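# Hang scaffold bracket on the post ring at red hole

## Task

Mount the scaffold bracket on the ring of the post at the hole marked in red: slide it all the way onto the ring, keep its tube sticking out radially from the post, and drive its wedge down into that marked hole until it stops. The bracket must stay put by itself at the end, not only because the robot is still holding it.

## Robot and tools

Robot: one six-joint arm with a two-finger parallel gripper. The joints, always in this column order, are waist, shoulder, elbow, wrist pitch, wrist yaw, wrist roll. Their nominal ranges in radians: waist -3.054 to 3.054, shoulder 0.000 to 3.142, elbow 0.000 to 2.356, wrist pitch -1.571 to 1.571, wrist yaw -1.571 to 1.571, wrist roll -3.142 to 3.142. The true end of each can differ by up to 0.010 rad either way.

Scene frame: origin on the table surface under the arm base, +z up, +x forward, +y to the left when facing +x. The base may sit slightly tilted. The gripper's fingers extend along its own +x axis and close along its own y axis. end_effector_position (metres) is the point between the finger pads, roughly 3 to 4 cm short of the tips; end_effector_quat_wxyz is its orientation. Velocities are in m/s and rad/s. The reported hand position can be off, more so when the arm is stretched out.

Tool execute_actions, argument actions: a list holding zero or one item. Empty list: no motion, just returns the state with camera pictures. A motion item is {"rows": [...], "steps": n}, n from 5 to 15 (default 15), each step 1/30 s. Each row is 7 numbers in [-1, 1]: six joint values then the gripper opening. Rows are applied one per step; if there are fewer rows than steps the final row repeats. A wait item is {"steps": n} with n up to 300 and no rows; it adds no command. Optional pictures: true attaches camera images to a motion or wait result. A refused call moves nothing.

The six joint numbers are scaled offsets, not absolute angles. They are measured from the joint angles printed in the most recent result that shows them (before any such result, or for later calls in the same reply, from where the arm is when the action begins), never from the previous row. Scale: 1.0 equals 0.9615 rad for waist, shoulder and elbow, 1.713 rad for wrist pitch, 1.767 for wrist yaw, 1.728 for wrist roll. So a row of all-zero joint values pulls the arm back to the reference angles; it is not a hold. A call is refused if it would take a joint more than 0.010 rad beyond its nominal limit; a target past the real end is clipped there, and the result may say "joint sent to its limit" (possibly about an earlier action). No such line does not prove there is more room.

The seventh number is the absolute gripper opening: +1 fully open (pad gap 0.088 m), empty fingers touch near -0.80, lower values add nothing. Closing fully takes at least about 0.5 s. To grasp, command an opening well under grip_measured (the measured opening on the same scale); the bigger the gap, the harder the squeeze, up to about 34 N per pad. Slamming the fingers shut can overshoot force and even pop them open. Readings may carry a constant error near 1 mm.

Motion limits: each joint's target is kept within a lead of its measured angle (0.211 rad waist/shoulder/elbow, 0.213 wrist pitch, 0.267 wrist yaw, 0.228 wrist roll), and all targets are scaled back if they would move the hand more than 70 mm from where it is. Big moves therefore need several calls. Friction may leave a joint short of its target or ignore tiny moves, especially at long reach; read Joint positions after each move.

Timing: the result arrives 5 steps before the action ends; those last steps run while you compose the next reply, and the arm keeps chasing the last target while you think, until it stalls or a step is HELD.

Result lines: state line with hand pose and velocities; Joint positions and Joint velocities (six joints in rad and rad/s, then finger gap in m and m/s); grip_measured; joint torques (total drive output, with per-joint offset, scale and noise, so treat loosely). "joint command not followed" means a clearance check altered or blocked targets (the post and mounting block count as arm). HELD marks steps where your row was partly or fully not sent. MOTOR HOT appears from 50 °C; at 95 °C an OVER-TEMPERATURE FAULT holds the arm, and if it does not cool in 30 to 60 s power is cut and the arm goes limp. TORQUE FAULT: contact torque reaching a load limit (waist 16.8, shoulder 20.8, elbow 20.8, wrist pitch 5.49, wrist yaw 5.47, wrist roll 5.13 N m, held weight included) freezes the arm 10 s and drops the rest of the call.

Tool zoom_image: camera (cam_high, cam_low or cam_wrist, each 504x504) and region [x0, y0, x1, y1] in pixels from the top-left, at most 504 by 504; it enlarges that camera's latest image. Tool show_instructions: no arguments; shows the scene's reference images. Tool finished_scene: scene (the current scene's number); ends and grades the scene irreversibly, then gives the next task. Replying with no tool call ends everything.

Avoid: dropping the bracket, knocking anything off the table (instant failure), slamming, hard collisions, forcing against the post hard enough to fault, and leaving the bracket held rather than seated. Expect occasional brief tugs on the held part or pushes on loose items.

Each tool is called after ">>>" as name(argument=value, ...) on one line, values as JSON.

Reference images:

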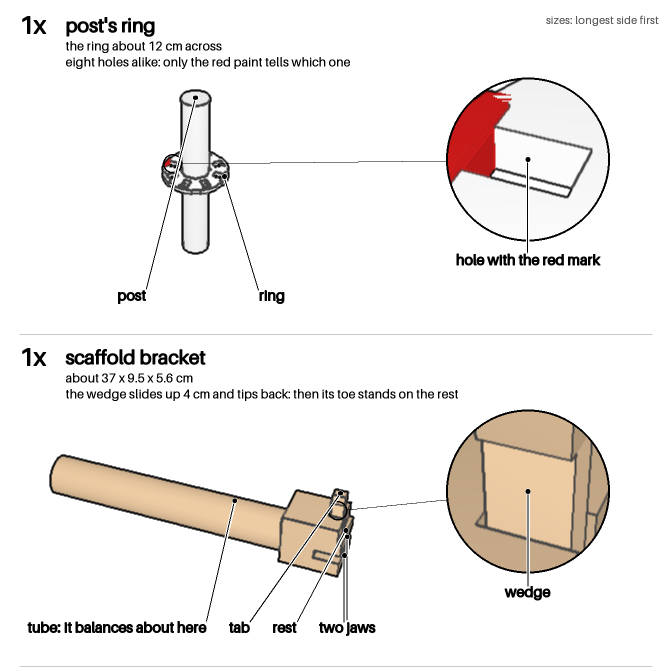

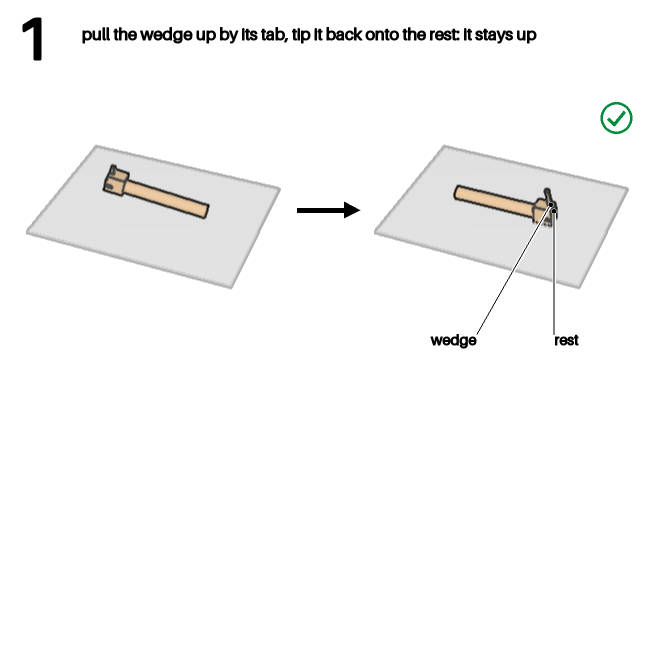

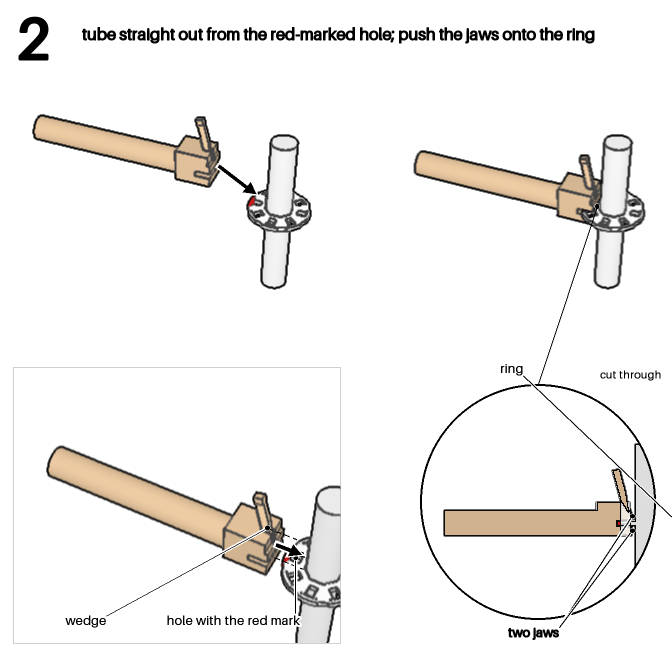

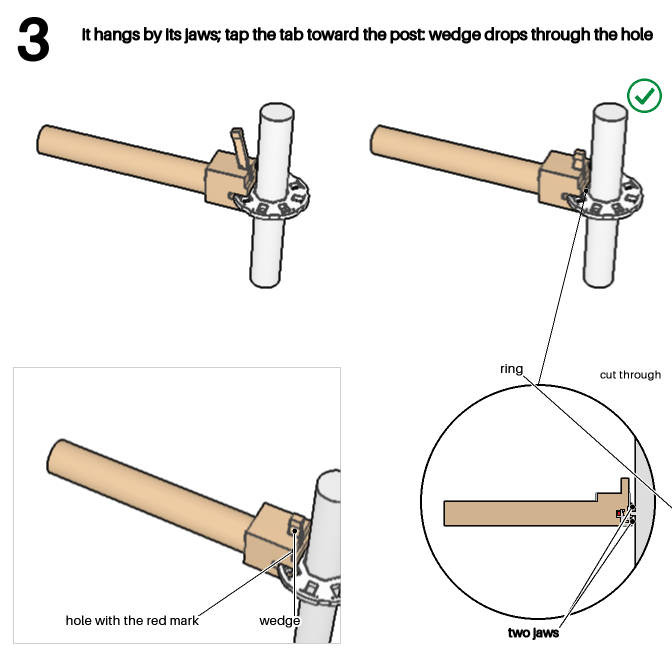

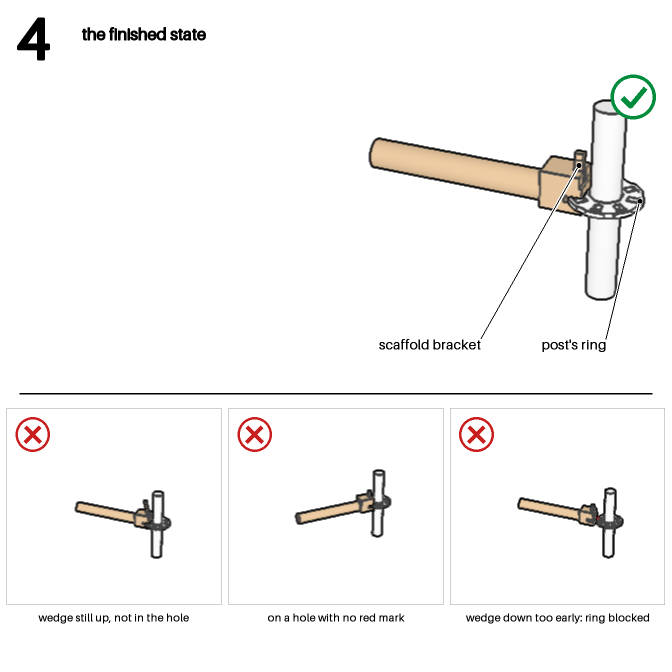

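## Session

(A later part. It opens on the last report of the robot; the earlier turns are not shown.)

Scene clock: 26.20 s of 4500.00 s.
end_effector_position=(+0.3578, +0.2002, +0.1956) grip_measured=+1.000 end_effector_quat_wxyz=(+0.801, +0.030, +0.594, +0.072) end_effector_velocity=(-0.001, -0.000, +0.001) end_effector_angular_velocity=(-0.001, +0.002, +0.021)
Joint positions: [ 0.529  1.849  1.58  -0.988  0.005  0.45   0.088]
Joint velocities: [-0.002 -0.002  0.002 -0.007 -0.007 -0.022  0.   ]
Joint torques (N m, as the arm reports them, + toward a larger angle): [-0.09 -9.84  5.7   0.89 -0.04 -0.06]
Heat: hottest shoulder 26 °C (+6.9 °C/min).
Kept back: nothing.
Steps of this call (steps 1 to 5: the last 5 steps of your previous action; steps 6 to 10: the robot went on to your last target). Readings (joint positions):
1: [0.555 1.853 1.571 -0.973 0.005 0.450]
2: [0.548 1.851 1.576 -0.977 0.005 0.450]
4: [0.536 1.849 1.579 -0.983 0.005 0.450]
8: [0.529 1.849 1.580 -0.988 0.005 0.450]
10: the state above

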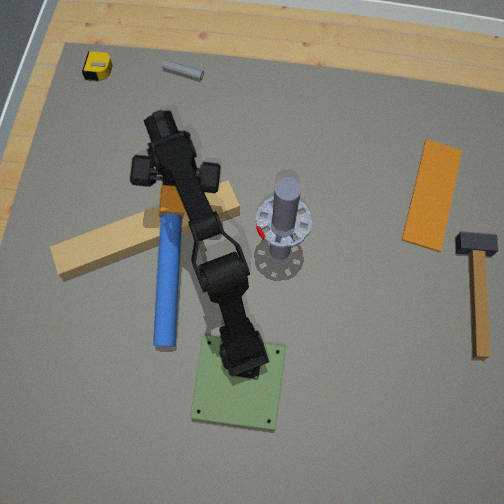

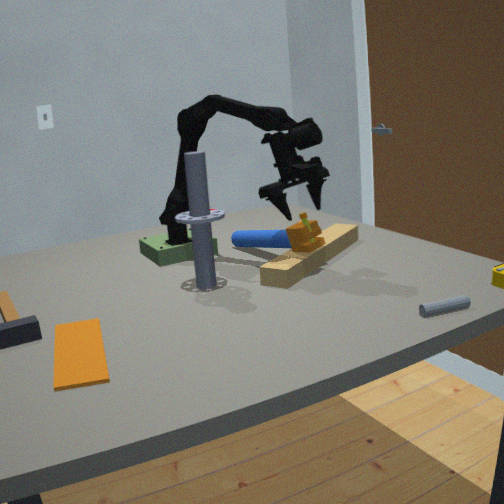

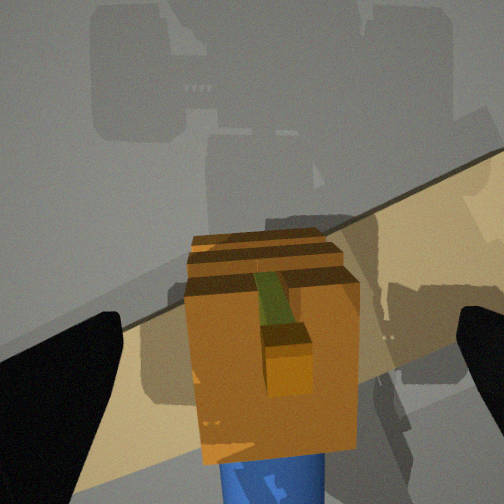

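>>> execute_actions(actions=[{"rows": [[0,0.009,-0.03,0.022,0,0,1],[0,0.009,-0.03,0.022,0,0,1],[0,0.009,-0.03,0.022,0,0,0.8],[0,0.009,-0.03,0.022,0,0,0.6],[0,0.009,-0.03,0.022,0,0,0.4],[0,0.009,-0.03,0.022,0,0,0.2],[0,0.009,-0.03,0.022,0,0,0.0],[0,0.009,-0.03,0.022,0,0,-0.2],[0,0.009,-0.03,0.022,0,0,-0.35],[0,0.009,-0.03,0.022,0,0,-0.5],[0,0.009,-0.03,0.022,0,0,-0.6],[0,0.009,-0.03,0.022,0,0,-0.7],[0,0.009,-0.03,0.022,0,0,-0.8],[0,0.009,-0.03,0.022,0,0,-0.9]], "steps": 15}])

>>> execute_actions(actions=[{"steps": 12}], pictures=true)

Scene clock: 27.00 s of 4500.00 s.
end_effector_position=(+0.3605, +0.2017, +0.1921) grip_measured=+0.165 end_effector_quat_wxyz=(+0.804, +0.032, +0.588, +0.075) end_effector_velocity=(+0.002, +0.001, +0.002) end_effector_angular_velocity=(+0.019, -0.015, -0.007)
Joint positions: [ 0.529  1.849  1.562 -0.955  0.005  0.45   0.047]
Joint velocities: [-0.002 -0.007 -0.007  0.022 -0.007  0.007 -0.175]
Joint torques (N m, as the arm reports them, + toward a larger angle): [ 0.01 -8.23  4.27  1.36 -0.06 -0.01]
Heat: hottest shoulder 27 °C (+8.9 °C/min).
Steps of this call (steps 1 to 14: the robot went on to your last target; steps 15 to 24: the first 10 steps of this action). Readings (joint positions):
15: [0.529 1.849 1.578 -0.986 0.005 0.450]
16: [0.529 1.849 1.575 -0.976 0.005 0.450]
18: [0.529 1.849 1.570 -0.963 0.005 0.450]
22: [0.529 1.849 1.563 -0.956 0.005 0.450]
24: the state above

Scene clock: 27.40 s of 4500.00 s.
end_effector_position=(+0.3606, +0.2024, +0.1921) grip_measured=-0.549 end_effector_quat_wxyz=(+0.804, +0.034, +0.588, +0.076) end_effector_velocity=(-0.002, -0.001, +0.002) end_effector_angular_velocity=(+0.007, +0.007, -0.007)
Joint positions: [ 0.529  1.849  1.561 -0.952  0.002  0.453  0.012]
Joint velocities: [-0.002 -0.007 -0.002 -0.007 -0.007  0.007 -0.   ]
Joint torques (N m, as the arm reports them, + toward a larger angle): [-0.09 -8.16  4.24  1.26  0.06 -0.11]
Heat: hottest shoulder 27 °C (+8.8 °C/min).
Kept back: nothing.
Steps of this call (steps 1 to 5: the last 5 steps of your previous action; steps 6 to 12: the robot went on to your last target). Readings (joint positions):
1: [0.529 1.849 1.562 -0.954 0.005 0.450]
2: [0.529 1.849 1.562 -0.954 0.005 0.450]
4: [0.529 1.849 1.562 -0.953 0.005 0.450]
8: [0.529 1.849 1.561 -0.952 0.003 0.452]
12: the state above

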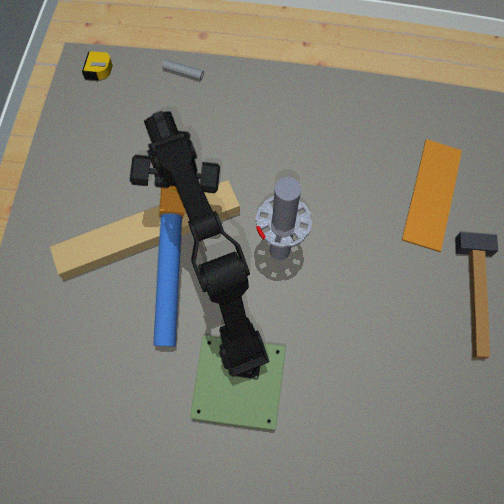

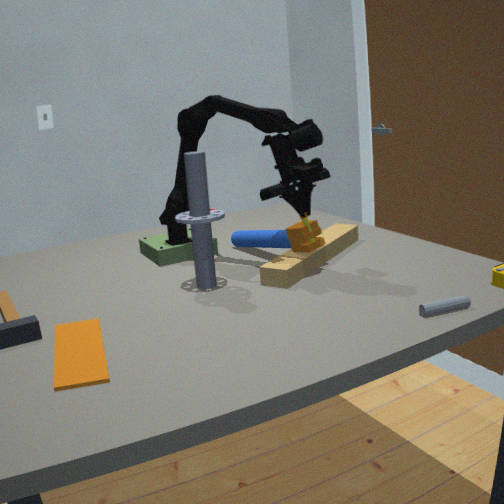

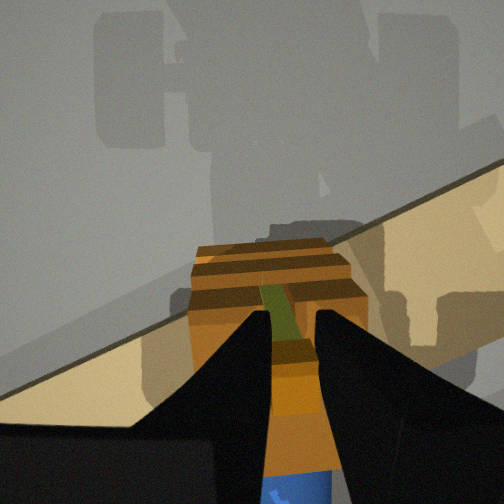

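>>> execute_actions(actions=[{"rows": [[0.002,-0.004,0.02,-0.013,0,0,-0.85],[0.003,-0.008,0.04,-0.027,0,0,-0.85],[0.005,-0.012,0.06,-0.04,0,0,-0.85],[0.007,-0.016,0.08,-0.054,0,0,-0.85],[0.009,-0.02,0.1,-0.067,0,0,-0.85],[0.011,-0.024,0.12,-0.08,0,0,-0.85],[0.012,-0.028,0.14,-0.094,0,0,-0.85]], "steps": 15}])

>>> execute_actions(actions=[{"steps": 10}], pictures=true)

Scene clock: 28.30 s of 4500.00 s.
end_effector_position=(+0.3520, +0.2004, +0.2222) grip_measured=-0.556 end_effector_quat_wxyz=(+0.799, +0.029, +0.596, +0.075) end_effector_velocity=(-0.026, -0.001, +0.097) end_effector_angular_velocity=(+0.045, -0.061, +0.022)
Joint positions: [ 0.535  1.835  1.669 -1.094  0.002  0.453  0.012]
Joint velocities: [ 0.027 -0.125  0.208 -0.256 -0.007  0.007 -0.001]
Joint torques (N m, as the arm reports them, + toward a larger angle): [ 0.18 -9.61  5.79  1.28 -0.05 -0.02]
Heat: hottest shoulder 27 °C (+8.5 °C/min).
Steps of this call (steps 1 to 15: the robot went on to your last target; steps 16 to 17: nothing new was sent; steps 18 to 27: the first 10 steps of this action). Readings (joint positions):
18: [0.529 1.849 1.562 -0.952 0.002 0.453]
19: [0.529 1.849 1.566 -0.958 0.002 0.453]
21: [0.529 1.849 1.586 -0.994 0.002 0.453]
25: [0.532 1.844 1.650 -1.072 0.002 0.453]
27: the state above

Scene clock: 28.63 s of 4500.00 s.
end_effector_position=(+0.3506, +0.2009, +0.2286) grip_measured=-0.557 end_effector_quat_wxyz=(+0.800, +0.029, +0.594, +0.077) end_effector_velocity=(-0.005, -0.000, +0.000) end_effector_angular_velocity=(-0.005, +0.017, +0.012)
Joint positions: [ 0.537  1.829  1.685 -1.11   0.002  0.453  0.012]
Joint velocities: [ 0.002 -0.002  0.002 -0.022 -0.007 -0.007 -0.   ]
Joint torques (N m, as the arm reports them, + toward a larger angle): [ 0.18 -9.9   6.04  0.99 -0.04 -0.02]
Heat: hottest shoulder 27 °C (+8.4 °C/min).
Kept back: nothing.
Steps of this call (steps 1 to 5: the last 5 steps of your previous action; steps 6 to 10: the robot went on to your last target). Readings (joint positions):
1: [0.536 1.832 1.675 -1.101 0.002 0.453]
2: [0.536 1.829 1.679 -1.105 0.002 0.453]
4: [0.537 1.829 1.682 -1.108 0.002 0.453]
8: [0.537 1.829 1.684 -1.110 0.002 0.453]
10: the state above

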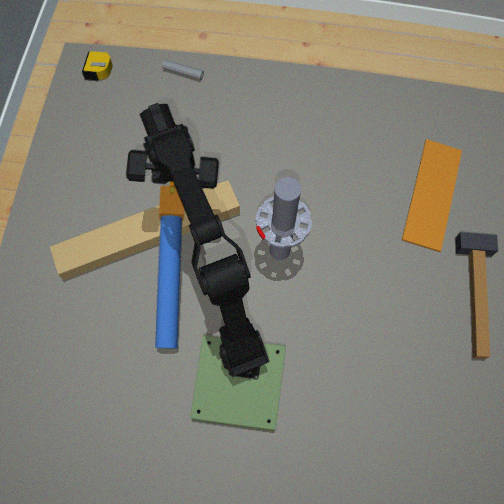

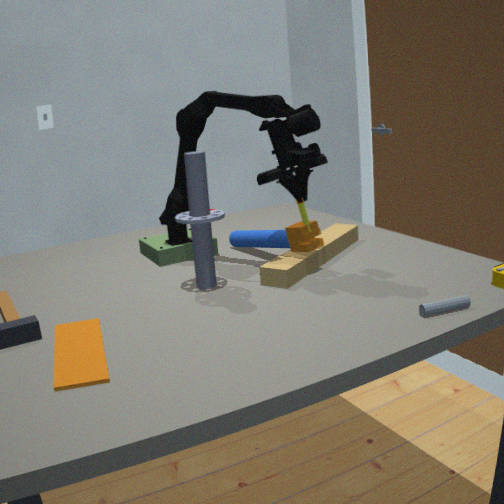

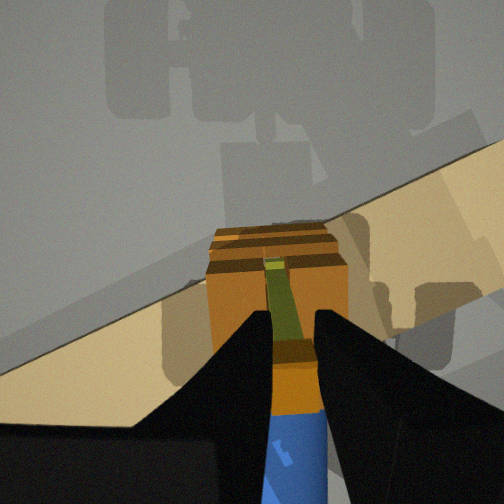

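>>> execute_actions(actions=[{"rows": [[0.006,-0.018,-0.018,0,0,0,-0.85],[0.012,-0.035,-0.035,0,0,0,-0.85],[0.019,-0.053,-0.053,0,0,0,-0.85],[0.025,-0.07,-0.07,0,0,0,-0.85],[0.032,-0.088,-0.088,0,0,0,-0.85]], "steps": 15}])

>>> execute_actions(actions=[{"steps": 8}], pictures=true)

Scene clock: 29.30 s of 4500.00 s.
end_effector_position=(+0.3283, +0.2005, +0.2290) grip_measured=-0.555 end_effector_quat_wxyz=(+0.796, +0.018, +0.599, +0.085) end_effector_velocity=(-0.024, +0.006, -0.024) end_effector_angular_velocity=(-0.033, +0.063, +0.051)
Joint positions: [ 0.566  1.763  1.611 -1.115  0.003  0.453  0.012]
Joint velocities: [ 0.042 -0.017 -0.095  0.007 -0.007 -0.007 -0.   ]
Joint torques (N m, as the arm reports them, + toward a larger angle): [ -0.24 -10.6    4.89   1.41  -0.1   -0.02]
Heat: hottest shoulder 27 °C (+8.2 °C/min).
Steps of this call (steps 1 to 10: the robot went on to your last target; steps 11 to 20: the first 10 steps of this action). Readings (joint positions):
11: [0.538 1.828 1.686 -1.110 0.002 0.453]
12: [0.538 1.826 1.682 -1.109 0.002 0.453]
14: [0.541 1.809 1.664 -1.106 0.003 0.453]
18: [0.560 1.768 1.620 -1.114 0.003 0.453]
20: the state above

Scene clock: 29.57 s of 4500.00 s.
end_effector_position=(+0.3274, +0.2002, +0.2284) grip_measured=-0.555 end_effector_quat_wxyz=(+0.796, +0.018, +0.599, +0.085) end_effector_velocity=(-0.006, -0.003, -0.001) end_effector_angular_velocity=(-0.004, +0.024, -0.007)
Joint positions: [ 0.566  1.761  1.606 -1.114  0.004  0.453  0.012]
Joint velocities: [-0.002 -0.007 -0.007 -0.022 -0.007  0.007 -0.   ]
Joint torques (N m, as the arm reports them, + toward a larger angle): [  0.05 -10.37   4.66   1.35  -0.1   -0.02]
Heat: hottest shoulder 27 °C (+8.1 °C/min).
Kept back: nothing.
Steps of this call (steps 1 to 5: the last 5 steps of your previous action; steps 6 to 8: the robot went on to your last target). Readings (joint positions):
1: [0.566 1.763 1.609 -1.114 0.003 0.453]
2: [0.566 1.763 1.608 -1.114 0.004 0.453]
4: [0.566 1.762 1.607 -1.114 0.004 0.453]
8: the state above

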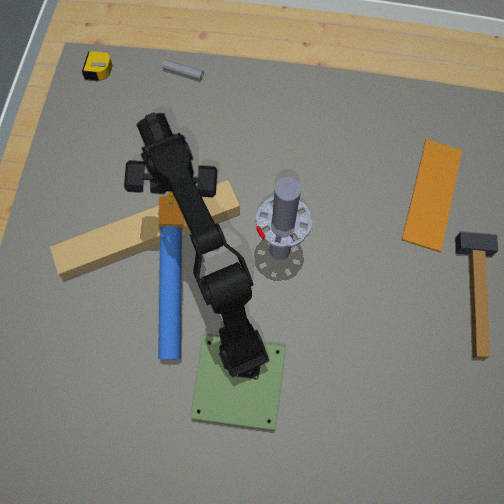

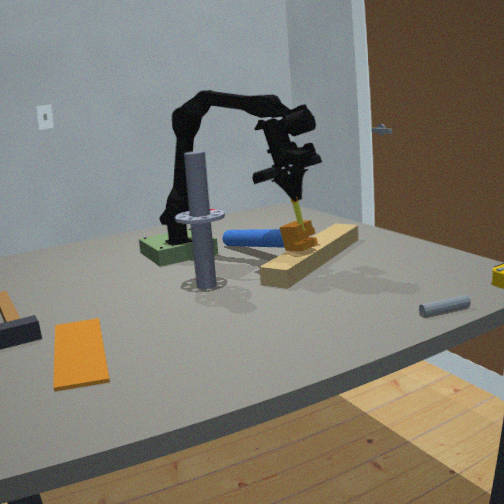

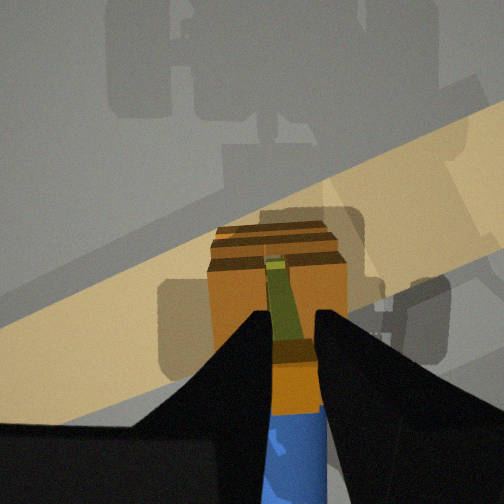

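>>> execute_actions(actions=[{"rows": [[0,-0.002,0.01,-0.007,0,0,-0.85],[0,-0.004,0.02,-0.014,0,0,-0.85],[0,-0.006,0.03,-0.02,0,0,-0.85]], "steps": 10}], pictures=true)

>>> zoom_image(camera="cam_low", region=[240, 170, 360, 290])

Scene clock: 30.37 s of 4500.00 s.
end_effector_position=(+0.3238, +0.1980, +0.2287) grip_measured=-0.555 end_effector_quat_wxyz=(+0.791, +0.015, +0.606, +0.082) end_effector_velocity=(-0.025, -0.015, +0.000) end_effector_angular_velocity=(-0.066, +0.117, +0.006)
Joint positions: [ 0.566  1.76   1.612 -1.139  0.004  0.453  0.012]
Joint velocities: [-0.002 -0.002  0.032 -0.168 -0.007 -0.007 -0.   ]
Joint torques (N m, as the arm reports them, + toward a larger angle): [-0.06 -9.19  6.69  1.23 -0.05 -0.01]
Heat: hottest shoulder 28 °C (+9.9 °C/min).
Steps of this call (steps 1 to 15: the robot went on to your last target; steps 16 to 19: nothing new was sent; steps 20 to 24: the first 5 steps of this action). Readings (joint positions):
20: [0.566 1.760 1.605 -1.114 0.004 0.453]
21: [0.566 1.760 1.605 -1.115 0.004 0.453]
23: [0.566 1.760 1.610 -1.132 0.004 0.453]
24: the state above

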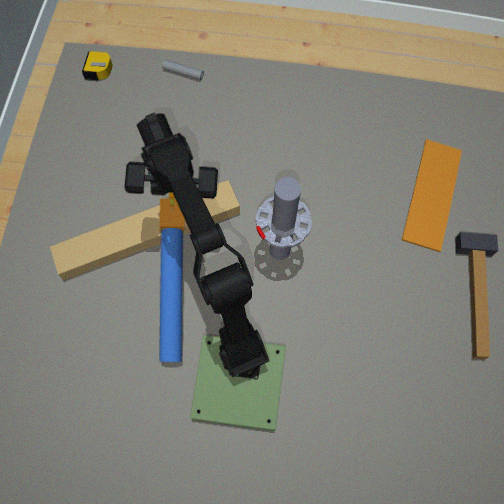

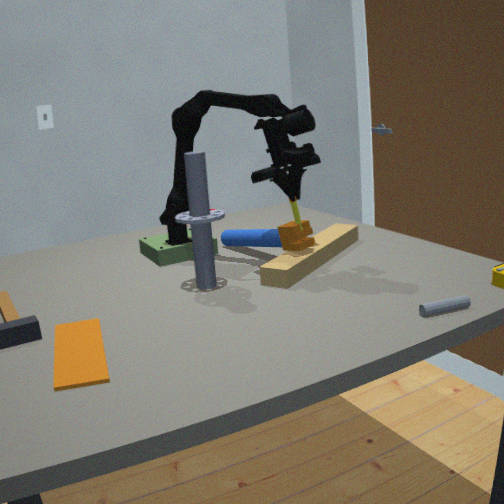

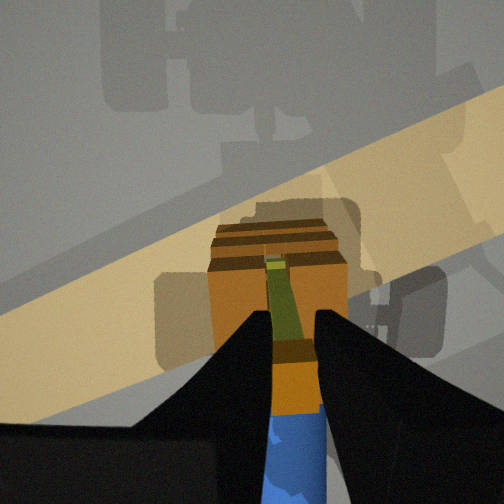

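Region (240, 170, 360, 290) of cam_low's 504x504 image, scaled by 4.200, with more detail than that image has.

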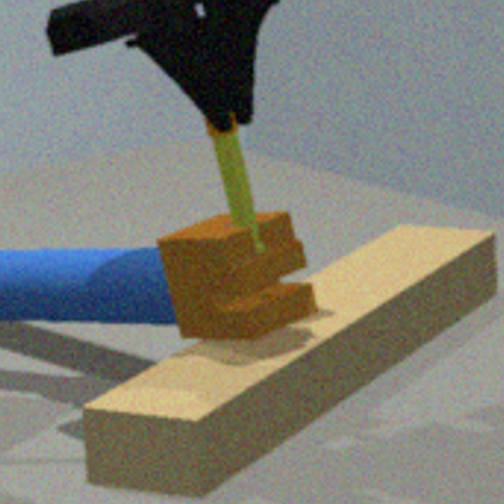

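>>> execute_actions(actions=[{"rows": [[0.006,-0.02,-0.032,0.021,0.008,0,-0.85],[0.011,-0.041,-0.063,0.043,0.017,0,-0.85],[0.017,-0.061,-0.095,0.064,0.025,0,-0.85],[0.023,-0.082,-0.126,0.086,0.034,0,-0.85],[0.028,-0.102,-0.158,0.107,0.042,0,-0.85],[0.034,-0.122,-0.19,0.129,0.051,0,-0.85],[0.04,-0.143,-0.221,0.15,0.06,0,-0.85],[0.046,-0.163,-0.253,0.172,0.068,0,-0.85],[0.051,-0.184,-0.284,0.193,0.076,0,-0.85],[0.057,-0.204,-0.316,0.215,0.085,0,-0.85]], "steps": 15}])

>>> execute_actions(actions=[{"steps": 10}], pictures=true)

>>> zoom_image(camera="cam_low", region=[240, 170, 360, 290])

Scene clock: 32.10 s of 4500.00 s.
end_effector_position=(+0.3259, +0.1989, +0.2239) grip_measured=-0.557 end_effector_quat_wxyz=(+0.846, +0.011, +0.525, +0.086) end_effector_velocity=(+0.003, -0.012, +0.001) end_effector_angular_velocity=(+0.074, -0.839, -0.049)
Joint positions: [ 0.606  1.632  1.39  -0.875  0.107  0.454  0.012]
Joint velocities: [ 0.144 -0.559 -0.896  1.077  0.447 -0.007 -0.   ]
Joint torques (N m, as the arm reports them, + toward a larger angle): [ 0.11 -9.82  5.12  1.9   0.34 -0.07]
Heat: hottest shoulder 28 °C (+9.3 °C/min).
Steps of this call (steps 1 to 5: the last 5 steps of your previous action; steps 6 to 15: the robot went on to your last target; steps 16 to 42: nothing new was sent; steps 43 to 52: the first 10 steps of this action). Readings (joint positions):
43: [0.567 1.760 1.615 -1.144 0.005 0.453]
44: [0.567 1.755 1.603 -1.127 0.008 0.453]
46: [0.574 1.736 1.560 -1.075 0.026 0.454]
50: [0.596 1.669 1.449 -0.947 0.078 0.454]
52: the state above

Scene clock: 32.43 s of 4500.00 s.
end_effector_position=(+0.3251, +0.1975, +0.2241) grip_measured=-0.557 end_effector_quat_wxyz=(+0.865, +0.012, +0.495, +0.087) end_effector_velocity=(-0.002, -0.002, +0.001) end_effector_angular_velocity=(+0.001, -0.019, +0.005)
Joint positions: [ 0.619  1.582  1.311 -0.784  0.145  0.454  0.012]
Joint velocities: [ 0.002 -0.022 -0.027  0.022  0.007 -0.007  0.   ]
Joint torques (N m, as the arm reports them, + toward a larger angle): [ 0.06 -9.28  5.26  2.15  0.36 -0.07]
Heat: hottest shoulder 28 °C (+9.2 °C/min).
Kept back: nothing.
Steps of this call (steps 1 to 5: the last 5 steps of your previous action; steps 6 to 10: the robot went on to your last target). Readings (joint positions):
1: [0.610 1.616 1.365 -0.846 0.119 0.454]
2: [0.613 1.605 1.348 -0.829 0.127 0.454]
4: [0.616 1.591 1.328 -0.805 0.137 0.454]
8: [0.619 1.583 1.314 -0.787 0.144 0.454]
10: the state above

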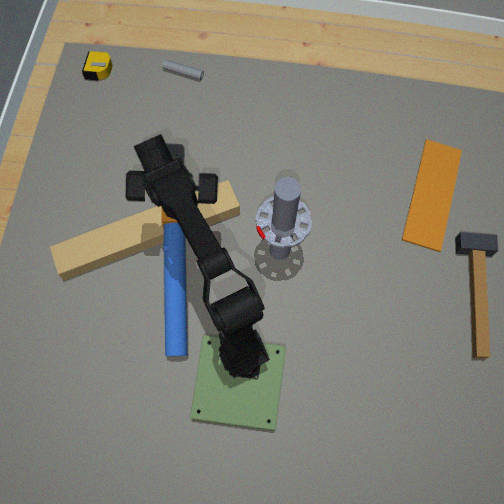

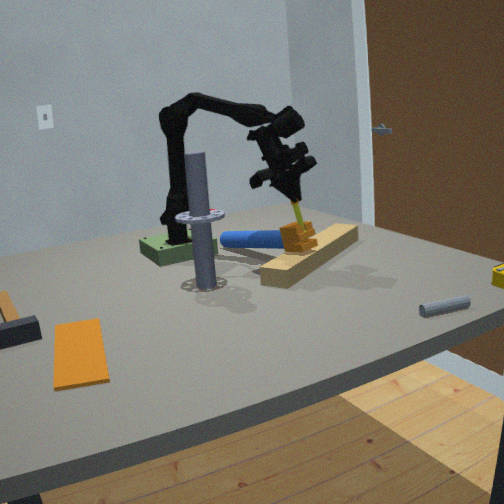

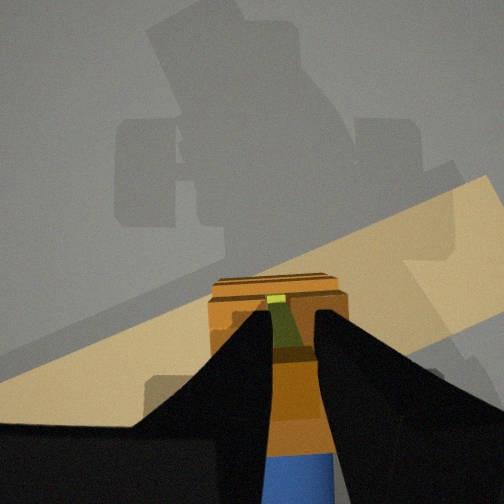

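Region (240, 170, 360, 290) of cam_low's 504x504 image, scaled by 4.200, with more detail than that image has.

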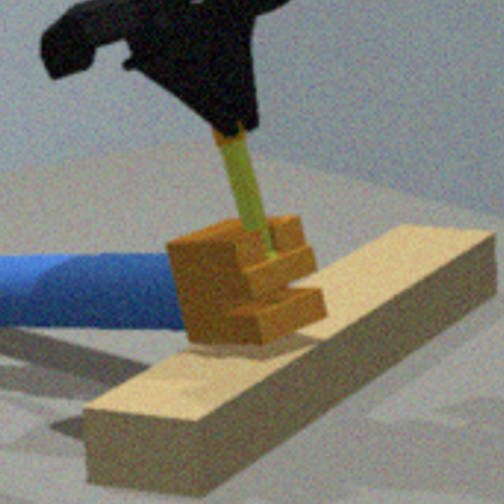

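>>> execute_actions(actions=[{"rows": [[0.004,-0.009,-0.02,0.006,0,0,-0.85],[0.008,-0.018,-0.04,0.012,0,0,-0.85],[0.011,-0.027,-0.06,0.018,0,0,-0.85]], "steps": 12}])

>>> execute_actions(actions=[{"steps": 6}], pictures=true)

>>> zoom_image(camera="cam_low", region=[240, 170, 360, 290])

Scene clock: 33.27 s of 4500.00 s.
end_effector_position=(+0.3225, +0.1969, +0.2222) grip_measured=-0.558 end_effector_quat_wxyz=(+0.868, +0.013, +0.488, +0.089) end_effector_velocity=(-0.015, -0.004, -0.009) end_effector_angular_velocity=(-0.010, +0.006, +0.035)
Joint positions: [ 0.623  1.562  1.278 -0.755  0.15   0.454  0.012]
Joint velocities: [ 0.012 -0.051 -0.081  0.022 -0.007 -0.022 -0.   ]
Joint torques (N m, as the arm reports them, + toward a larger angle): [ 0.53 -7.5   3.82  1.42 -0.12 -0.03]
Heat: hottest shoulder 28 °C (+9.0 °C/min).
Steps of this call (steps 1 to 18: the robot went on to your last target; steps 19 to 25: the first 7 steps of this action). Readings (joint positions):
19: [0.620 1.576 1.309 -0.778 0.149 0.454]
20: [0.620 1.575 1.304 -0.774 0.149 0.454]
22: [0.621 1.570 1.288 -0.758 0.150 0.454]
25: the state above

Scene clock: 33.47 s of 4500.00 s.
end_effector_position=(+0.3221, +0.1969, +0.2217) grip_measured=-0.558 end_effector_quat_wxyz=(+0.868, +0.014, +0.488, +0.089) end_effector_velocity=(-0.001, -0.000, +0.001) end_effector_angular_velocity=(+0.006, -0.004, +0.008)
Joint positions: [ 0.624  1.56   1.273 -0.75   0.15   0.454  0.012]
Joint velocities: [-0.002 -0.007 -0.007  0.007 -0.007 -0.007 -0.   ]
Joint torques (N m, as the arm reports them, + toward a larger angle): [ 0.51 -7.61  3.8   1.3  -0.17 -0.02]
Heat: hottest shoulder 28 °C (+9.0 °C/min).
Kept back: nothing.
Steps of this call (steps 1 to 5: the last 5 steps of your previous action; step 6: the robot went on to your last target). Readings (joint positions):
1: [0.623 1.561 1.276 -0.754 0.150 0.454]
2: [0.623 1.561 1.275 -0.753 0.150 0.454]
4: [0.624 1.560 1.273 -0.751 0.150 0.454]
6: the state above

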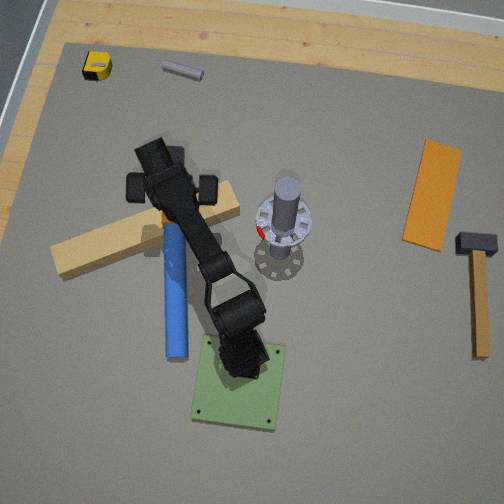

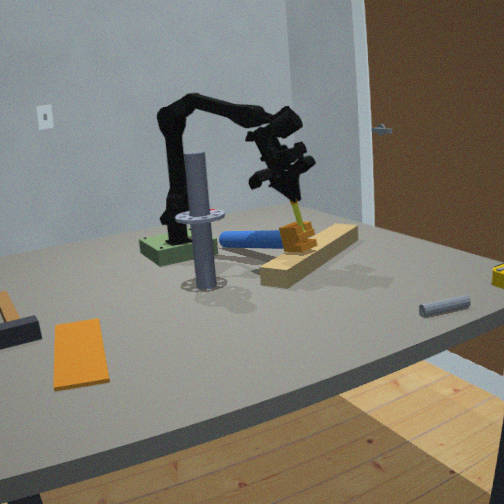

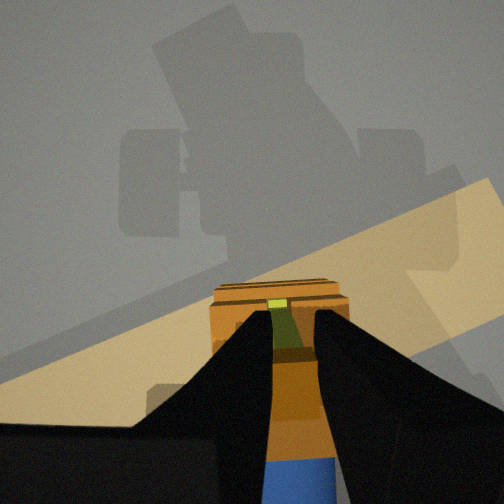

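Region (240, 170, 360, 290) of cam_low's 504x504 image, scaled by 4.200, with more detail than that image has.

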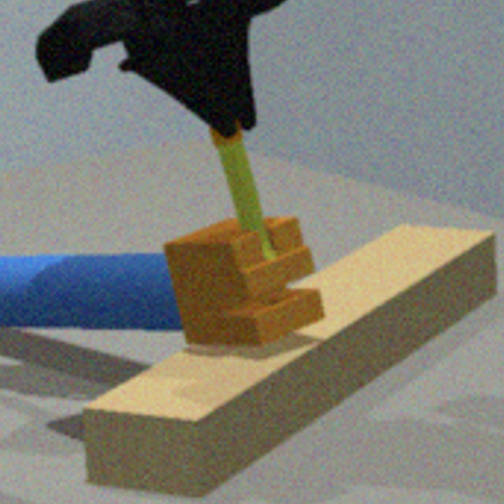

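>>> execute_actions(actions=[{"rows": [[0,0,0,0,0,0,-0.5],[0,0,0,0,0,0,-0.3],[0,0,0,0,0,0,-0.1],[0,0,0,0,0,0,0.1],[0,0,0,0,0,0,0.3]], "steps": 15}])

>>> execute_actions(actions=[{"steps": 10}], pictures=true)

>>> zoom_image(camera="cam_low", region=[240, 170, 360, 290])

Scene clock: 34.13 s of 4500.00 s.
end_effector_position=(+0.3222, +0.1971, +0.2217) grip_measured=+0.238 end_effector_quat_wxyz=(+0.869, +0.014, +0.487, +0.090) end_effector_velocity=(-0.000, +0.000, -0.001) end_effector_angular_velocity=(+0.003, +0.000, +0.008)
Joint positions: [ 0.624  1.559  1.272 -0.749  0.15   0.454  0.051]
Joint velocities: [-0.002 -0.002 -0.007  0.007 -0.007 -0.007  0.037]
Joint torques (N m, as the arm reports them, + toward a larger angle): [-0.09 -7.19  5.49  1.4   0.05 -0.02]
Heat: hottest shoulder 28 °C (+8.8 °C/min).
Steps of this call (steps 1 to 10: the robot went on to your last target; steps 11 to 20: the first 10 steps of this action). Readings (joint positions):
11: [0.624 1.559 1.272 -0.749 0.150 0.454]
12: [0.624 1.559 1.272 -0.749 0.150 0.454]
14: [0.624 1.559 1.272 -0.749 0.150 0.454]
18: [0.624 1.559 1.272 -0.749 0.150 0.454]
20: the state above

Scene clock: 34.47 s of 4500.00 s.
end_effector_position=(+0.3222, +0.1971, +0.2217) grip_measured=+0.297 end_effector_quat_wxyz=(+0.869, +0.014, +0.487, +0.090) end_effector_velocity=(-0.000, -0.003, -0.002) end_effector_angular_velocity=(-0.016, +0.005, -0.000)
Joint positions: [ 0.624  1.559  1.272 -0.749  0.15   0.454  0.054]
Joint velocities: [-0.002  0.002 -0.002 -0.007  0.007 -0.007  0.001]
Joint torques (N m, as the arm reports them, + toward a larger angle): [-0.13 -7.16  5.46  1.38  0.05  0.  ]
Heat: hottest shoulder 28 °C (+8.7 °C/min).
Kept back: nothing.
Steps of this call (steps 1 to 5: the last 5 steps of your previous action; steps 6 to 10: the robot went on to your last target). Readings (joint positions):
1: [0.624 1.559 1.272 -0.749 0.150 0.454]
2: [0.624 1.559 1.272 -0.749 0.150 0.454]
4: [0.624 1.559 1.272 -0.749 0.150 0.454]
8: [0.624 1.559 1.272 -0.749 0.150 0.454]
10: the state above

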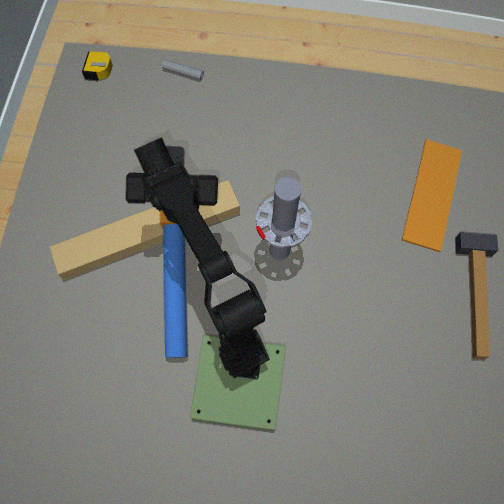

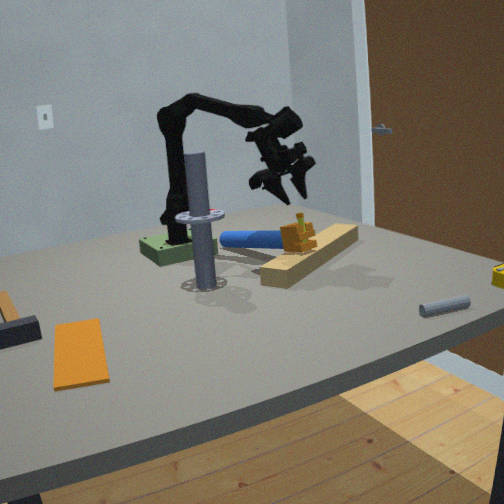

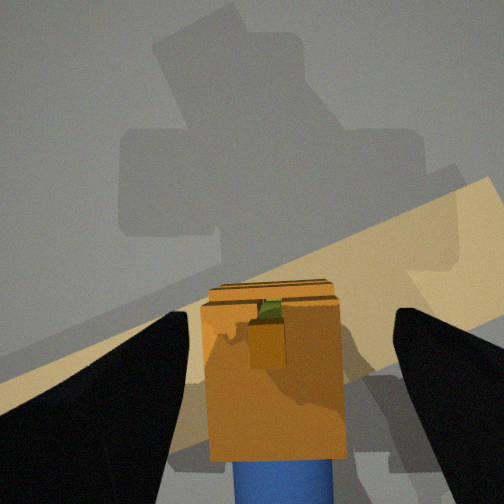

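Region (240, 170, 360, 290) of cam_low's 504x504 image, scaled by 4.200, with more detail than that image has.

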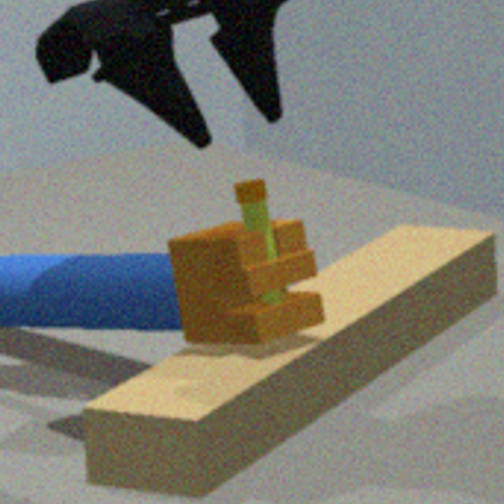

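>>> execute_actions(actions=[{"rows": [[-0.002,0.02,-0.022,0.024,0,0,0.5],[-0.004,0.042,-0.046,0.05,0,0,0.5],[-0.005,0.066,-0.072,0.077,0,0,0.5]], "steps": 15}])

>>> execute_actions(actions=[{"steps": 8}], pictures=true)

>>> zoom_image(camera="cam_low", region=[240, 170, 360, 290])

Scene clock: 36.17 s of 4500.00 s.
end_effector_position=(+0.3327, +0.2036, +0.1916) grip_measured=+0.493 end_effector_quat_wxyz=(+0.869, +0.014, +0.487, +0.089) end_effector_velocity=(+0.003, -0.003, -0.026) end_effector_angular_velocity=(-0.024, +0.017, -0.005)
Joint positions: [ 0.623  1.617  1.21  -0.629  0.15   0.454  0.063]
Joint velocities: [-0.007  0.037 -0.056  0.066  0.007 -0.007  0.003]
Joint torques (N m, as the arm reports them, + toward a larger angle): [-0.37 -7.42  5.07  1.84  0.06  0.  ]
Heat: hottest shoulder 29 °C (+10.0 °C/min).
Steps of this call (steps 1 to 15: the robot went on to your last target; steps 16 to 41: nothing new was sent; steps 42 to 51: the first 10 steps of this action). Readings (joint positions):
42: [0.624 1.560 1.271 -0.745 0.150 0.454]
43: [0.624 1.562 1.266 -0.725 0.150 0.454]
45: [0.624 1.576 1.249 -0.668 0.150 0.454]
49: [0.623 1.611 1.217 -0.636 0.150 0.454]
51: the state above

Scene clock: 36.43 s of 4500.00 s.
end_effector_position=(+0.3340, +0.2045, +0.1921) grip_measured=+0.499 end_effector_quat_wxyz=(+0.870, +0.016, +0.484, +0.090) end_effector_velocity=(-0.001, -0.003, -0.001) end_effector_angular_velocity=(-0.013, +0.001, -0.000)
Joint positions: [ 0.623  1.618  1.209 -0.62   0.15   0.454  0.063]
Joint velocities: [-0.002 -0.002 -0.002 -0.007  0.007 -0.007  0.   ]
Joint torques (N m, as the arm reports them, + toward a larger angle): [-0.42 -7.04  4.87  1.65  0.06 -0.01]
Heat: hottest shoulder 29 °C (+9.9 °C/min).
Kept back: nothing.
Steps of this call (steps 1 to 5: the last 5 steps of your previous action; steps 6 to 8: the robot went on to your last target). Readings (joint positions):
1: [0.623 1.618 1.209 -0.626 0.150 0.454]
2: [0.623 1.618 1.209 -0.624 0.150 0.454]
4: [0.623 1.618 1.209 -0.620 0.150 0.454]
8: the state above

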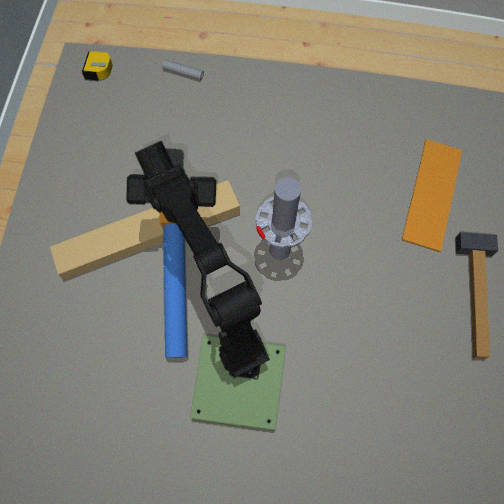

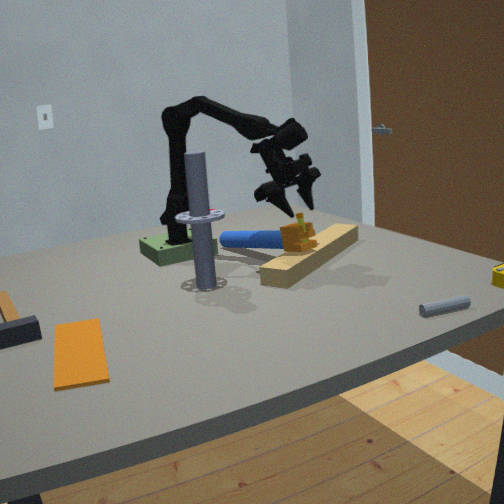

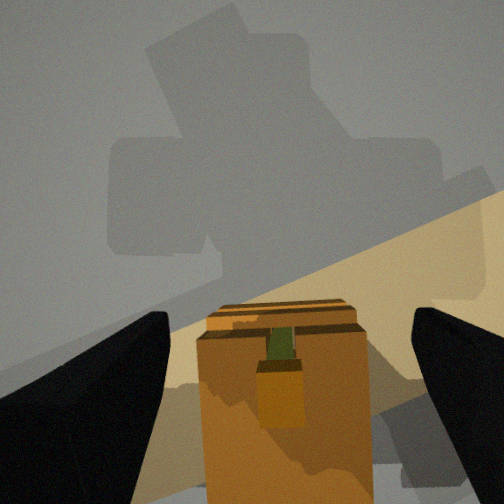

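Region (240, 170, 360, 290) of cam_low's 504x504 image, scaled by 4.200, with more detail than that image has.

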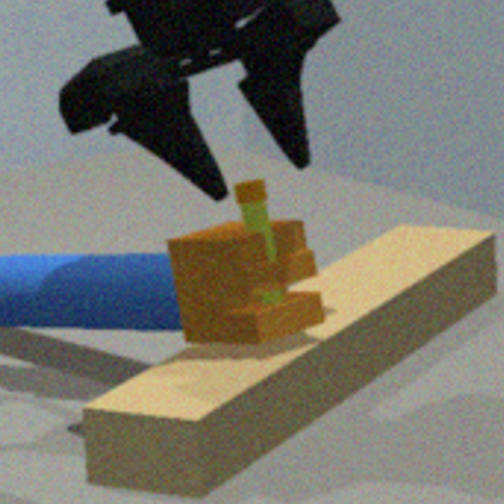

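>>> execute_actions(actions=[{"rows": [[0.008,0.01,-0.04,0.026,0,0,0.5],[0.008,0.018,-0.0755,0.052,0,0,0.5],[0.008,0.018,-0.0755,0.052,0,0,0.5],[0.008,0.018,-0.0755,0.052,0,0,0.5],[0.008,0.018,-0.0755,0.052,0,0,0.5],[0.008,0.018,-0.0755,0.052,0,0,0.3],[0.008,0.018,-0.0755,0.052,0,0,0.1],[0.008,0.018,-0.0755,0.052,0,0,-0.1],[0.008,0.018,-0.0755,0.052,0,0,-0.3],[0.008,0.018,-0.0755,0.052,0,0,-0.45],[0.008,0.018,-0.0755,0.052,0,0,-0.6],[0.008,0.018,-0.0755,0.052,0,0,-0.7],[0.008,0.018,-0.0755,0.052,0,0,-0.85]], "steps": 15}])

>>> execute_actions(actions=[{"steps": 12}], pictures=true)

>>> zoom_image(camera="cam_low", region=[240, 170, 360, 290])

Scene clock: 37.33 s of 4500.00 s.
end_effector_position=(+0.3337, +0.2064, +0.1748) grip_measured=+0.018 end_effector_quat_wxyz=(+0.872, +0.016, +0.481, +0.093) end_effector_velocity=(+0.004, +0.003, +0.001) end_effector_angular_velocity=(+0.024, -0.017, -0.005)
Joint positions: [ 0.627  1.628  1.146 -0.538  0.15   0.454  0.04 ]
Joint velocities: [-0.002  0.002 -0.007  0.037 -0.007  0.007 -0.178]
Joint torques (N m, as the arm reports them, + toward a larger angle): [ 0.18 -6.83  4.53  1.75  0.05 -0.01]
Heat: hottest shoulder 29 °C (+9.6 °C/min).
Steps of this call (steps 1 to 17: the robot went on to your last target; steps 18 to 27: the first 10 steps of this action). Readings (joint positions):
18: [0.623 1.618 1.205 -0.610 0.150 0.454]
19: [0.623 1.618 1.195 -0.588 0.150 0.454]
21: [0.625 1.619 1.174 -0.560 0.150 0.454]
25: [0.627 1.627 1.148 -0.542 0.150 0.454]
27: the state above

Scene clock: 37.73 s of 4500.00 s.
end_effector_position=(+0.3344, +0.2069, +0.1753) grip_measured=-0.539 end_effector_quat_wxyz=(+0.873, +0.016, +0.479, +0.094) end_effector_velocity=(+0.002, -0.001, +0.001) end_effector_angular_velocity=(-0.005, -0.011, -0.000)
Joint positions: [ 0.628  1.628  1.146 -0.533  0.151  0.452  0.013]
Joint velocities: [-0.002 -0.002 -0.002  0.007  0.007 -0.007 -0.   ]
Joint torques (N m, as the arm reports them, + toward a larger angle): [ 0.2  -6.75  4.42  1.69 -0.01  0.05]
Heat: hottest shoulder 29 °C (+9.5 °C/min).
Kept back: nothing.
Steps of this call (steps 1 to 5: the last 5 steps of your previous action; steps 6 to 12: the robot went on to your last target). Readings (joint positions):
1: [0.627 1.628 1.146 -0.536 0.150 0.454]
2: [0.627 1.628 1.146 -0.534 0.150 0.454]
4: [0.627 1.628 1.146 -0.533 0.150 0.454]
8: [0.628 1.628 1.146 -0.533 0.151 0.453]
12: the state above

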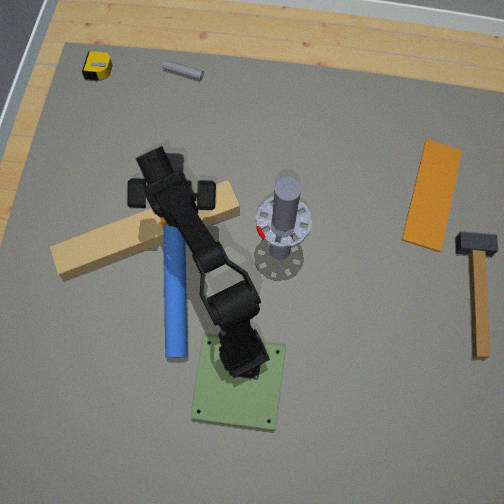

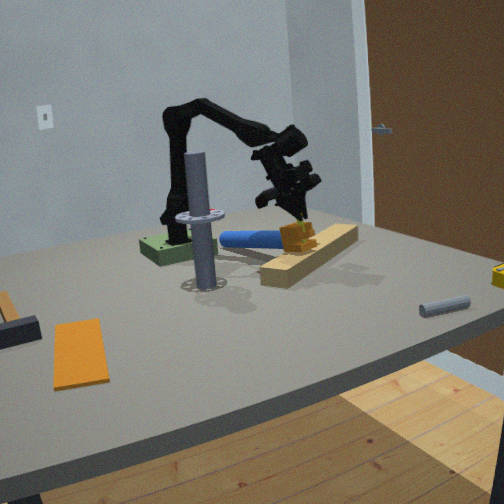

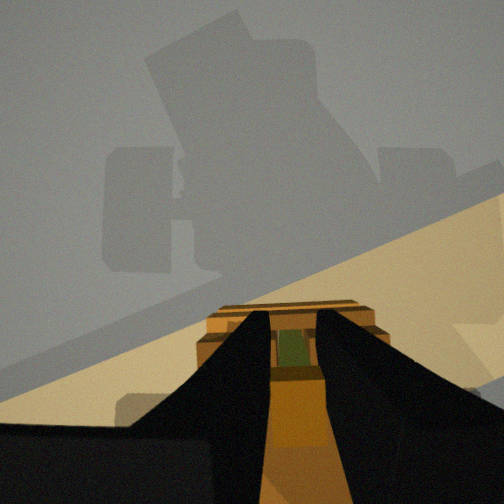

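Region (240, 170, 360, 290) of cam_low's 504x504 image, scaled by 4.200, with more detail than that image has.

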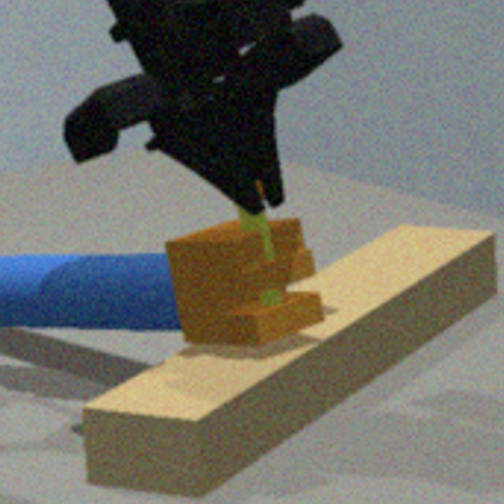

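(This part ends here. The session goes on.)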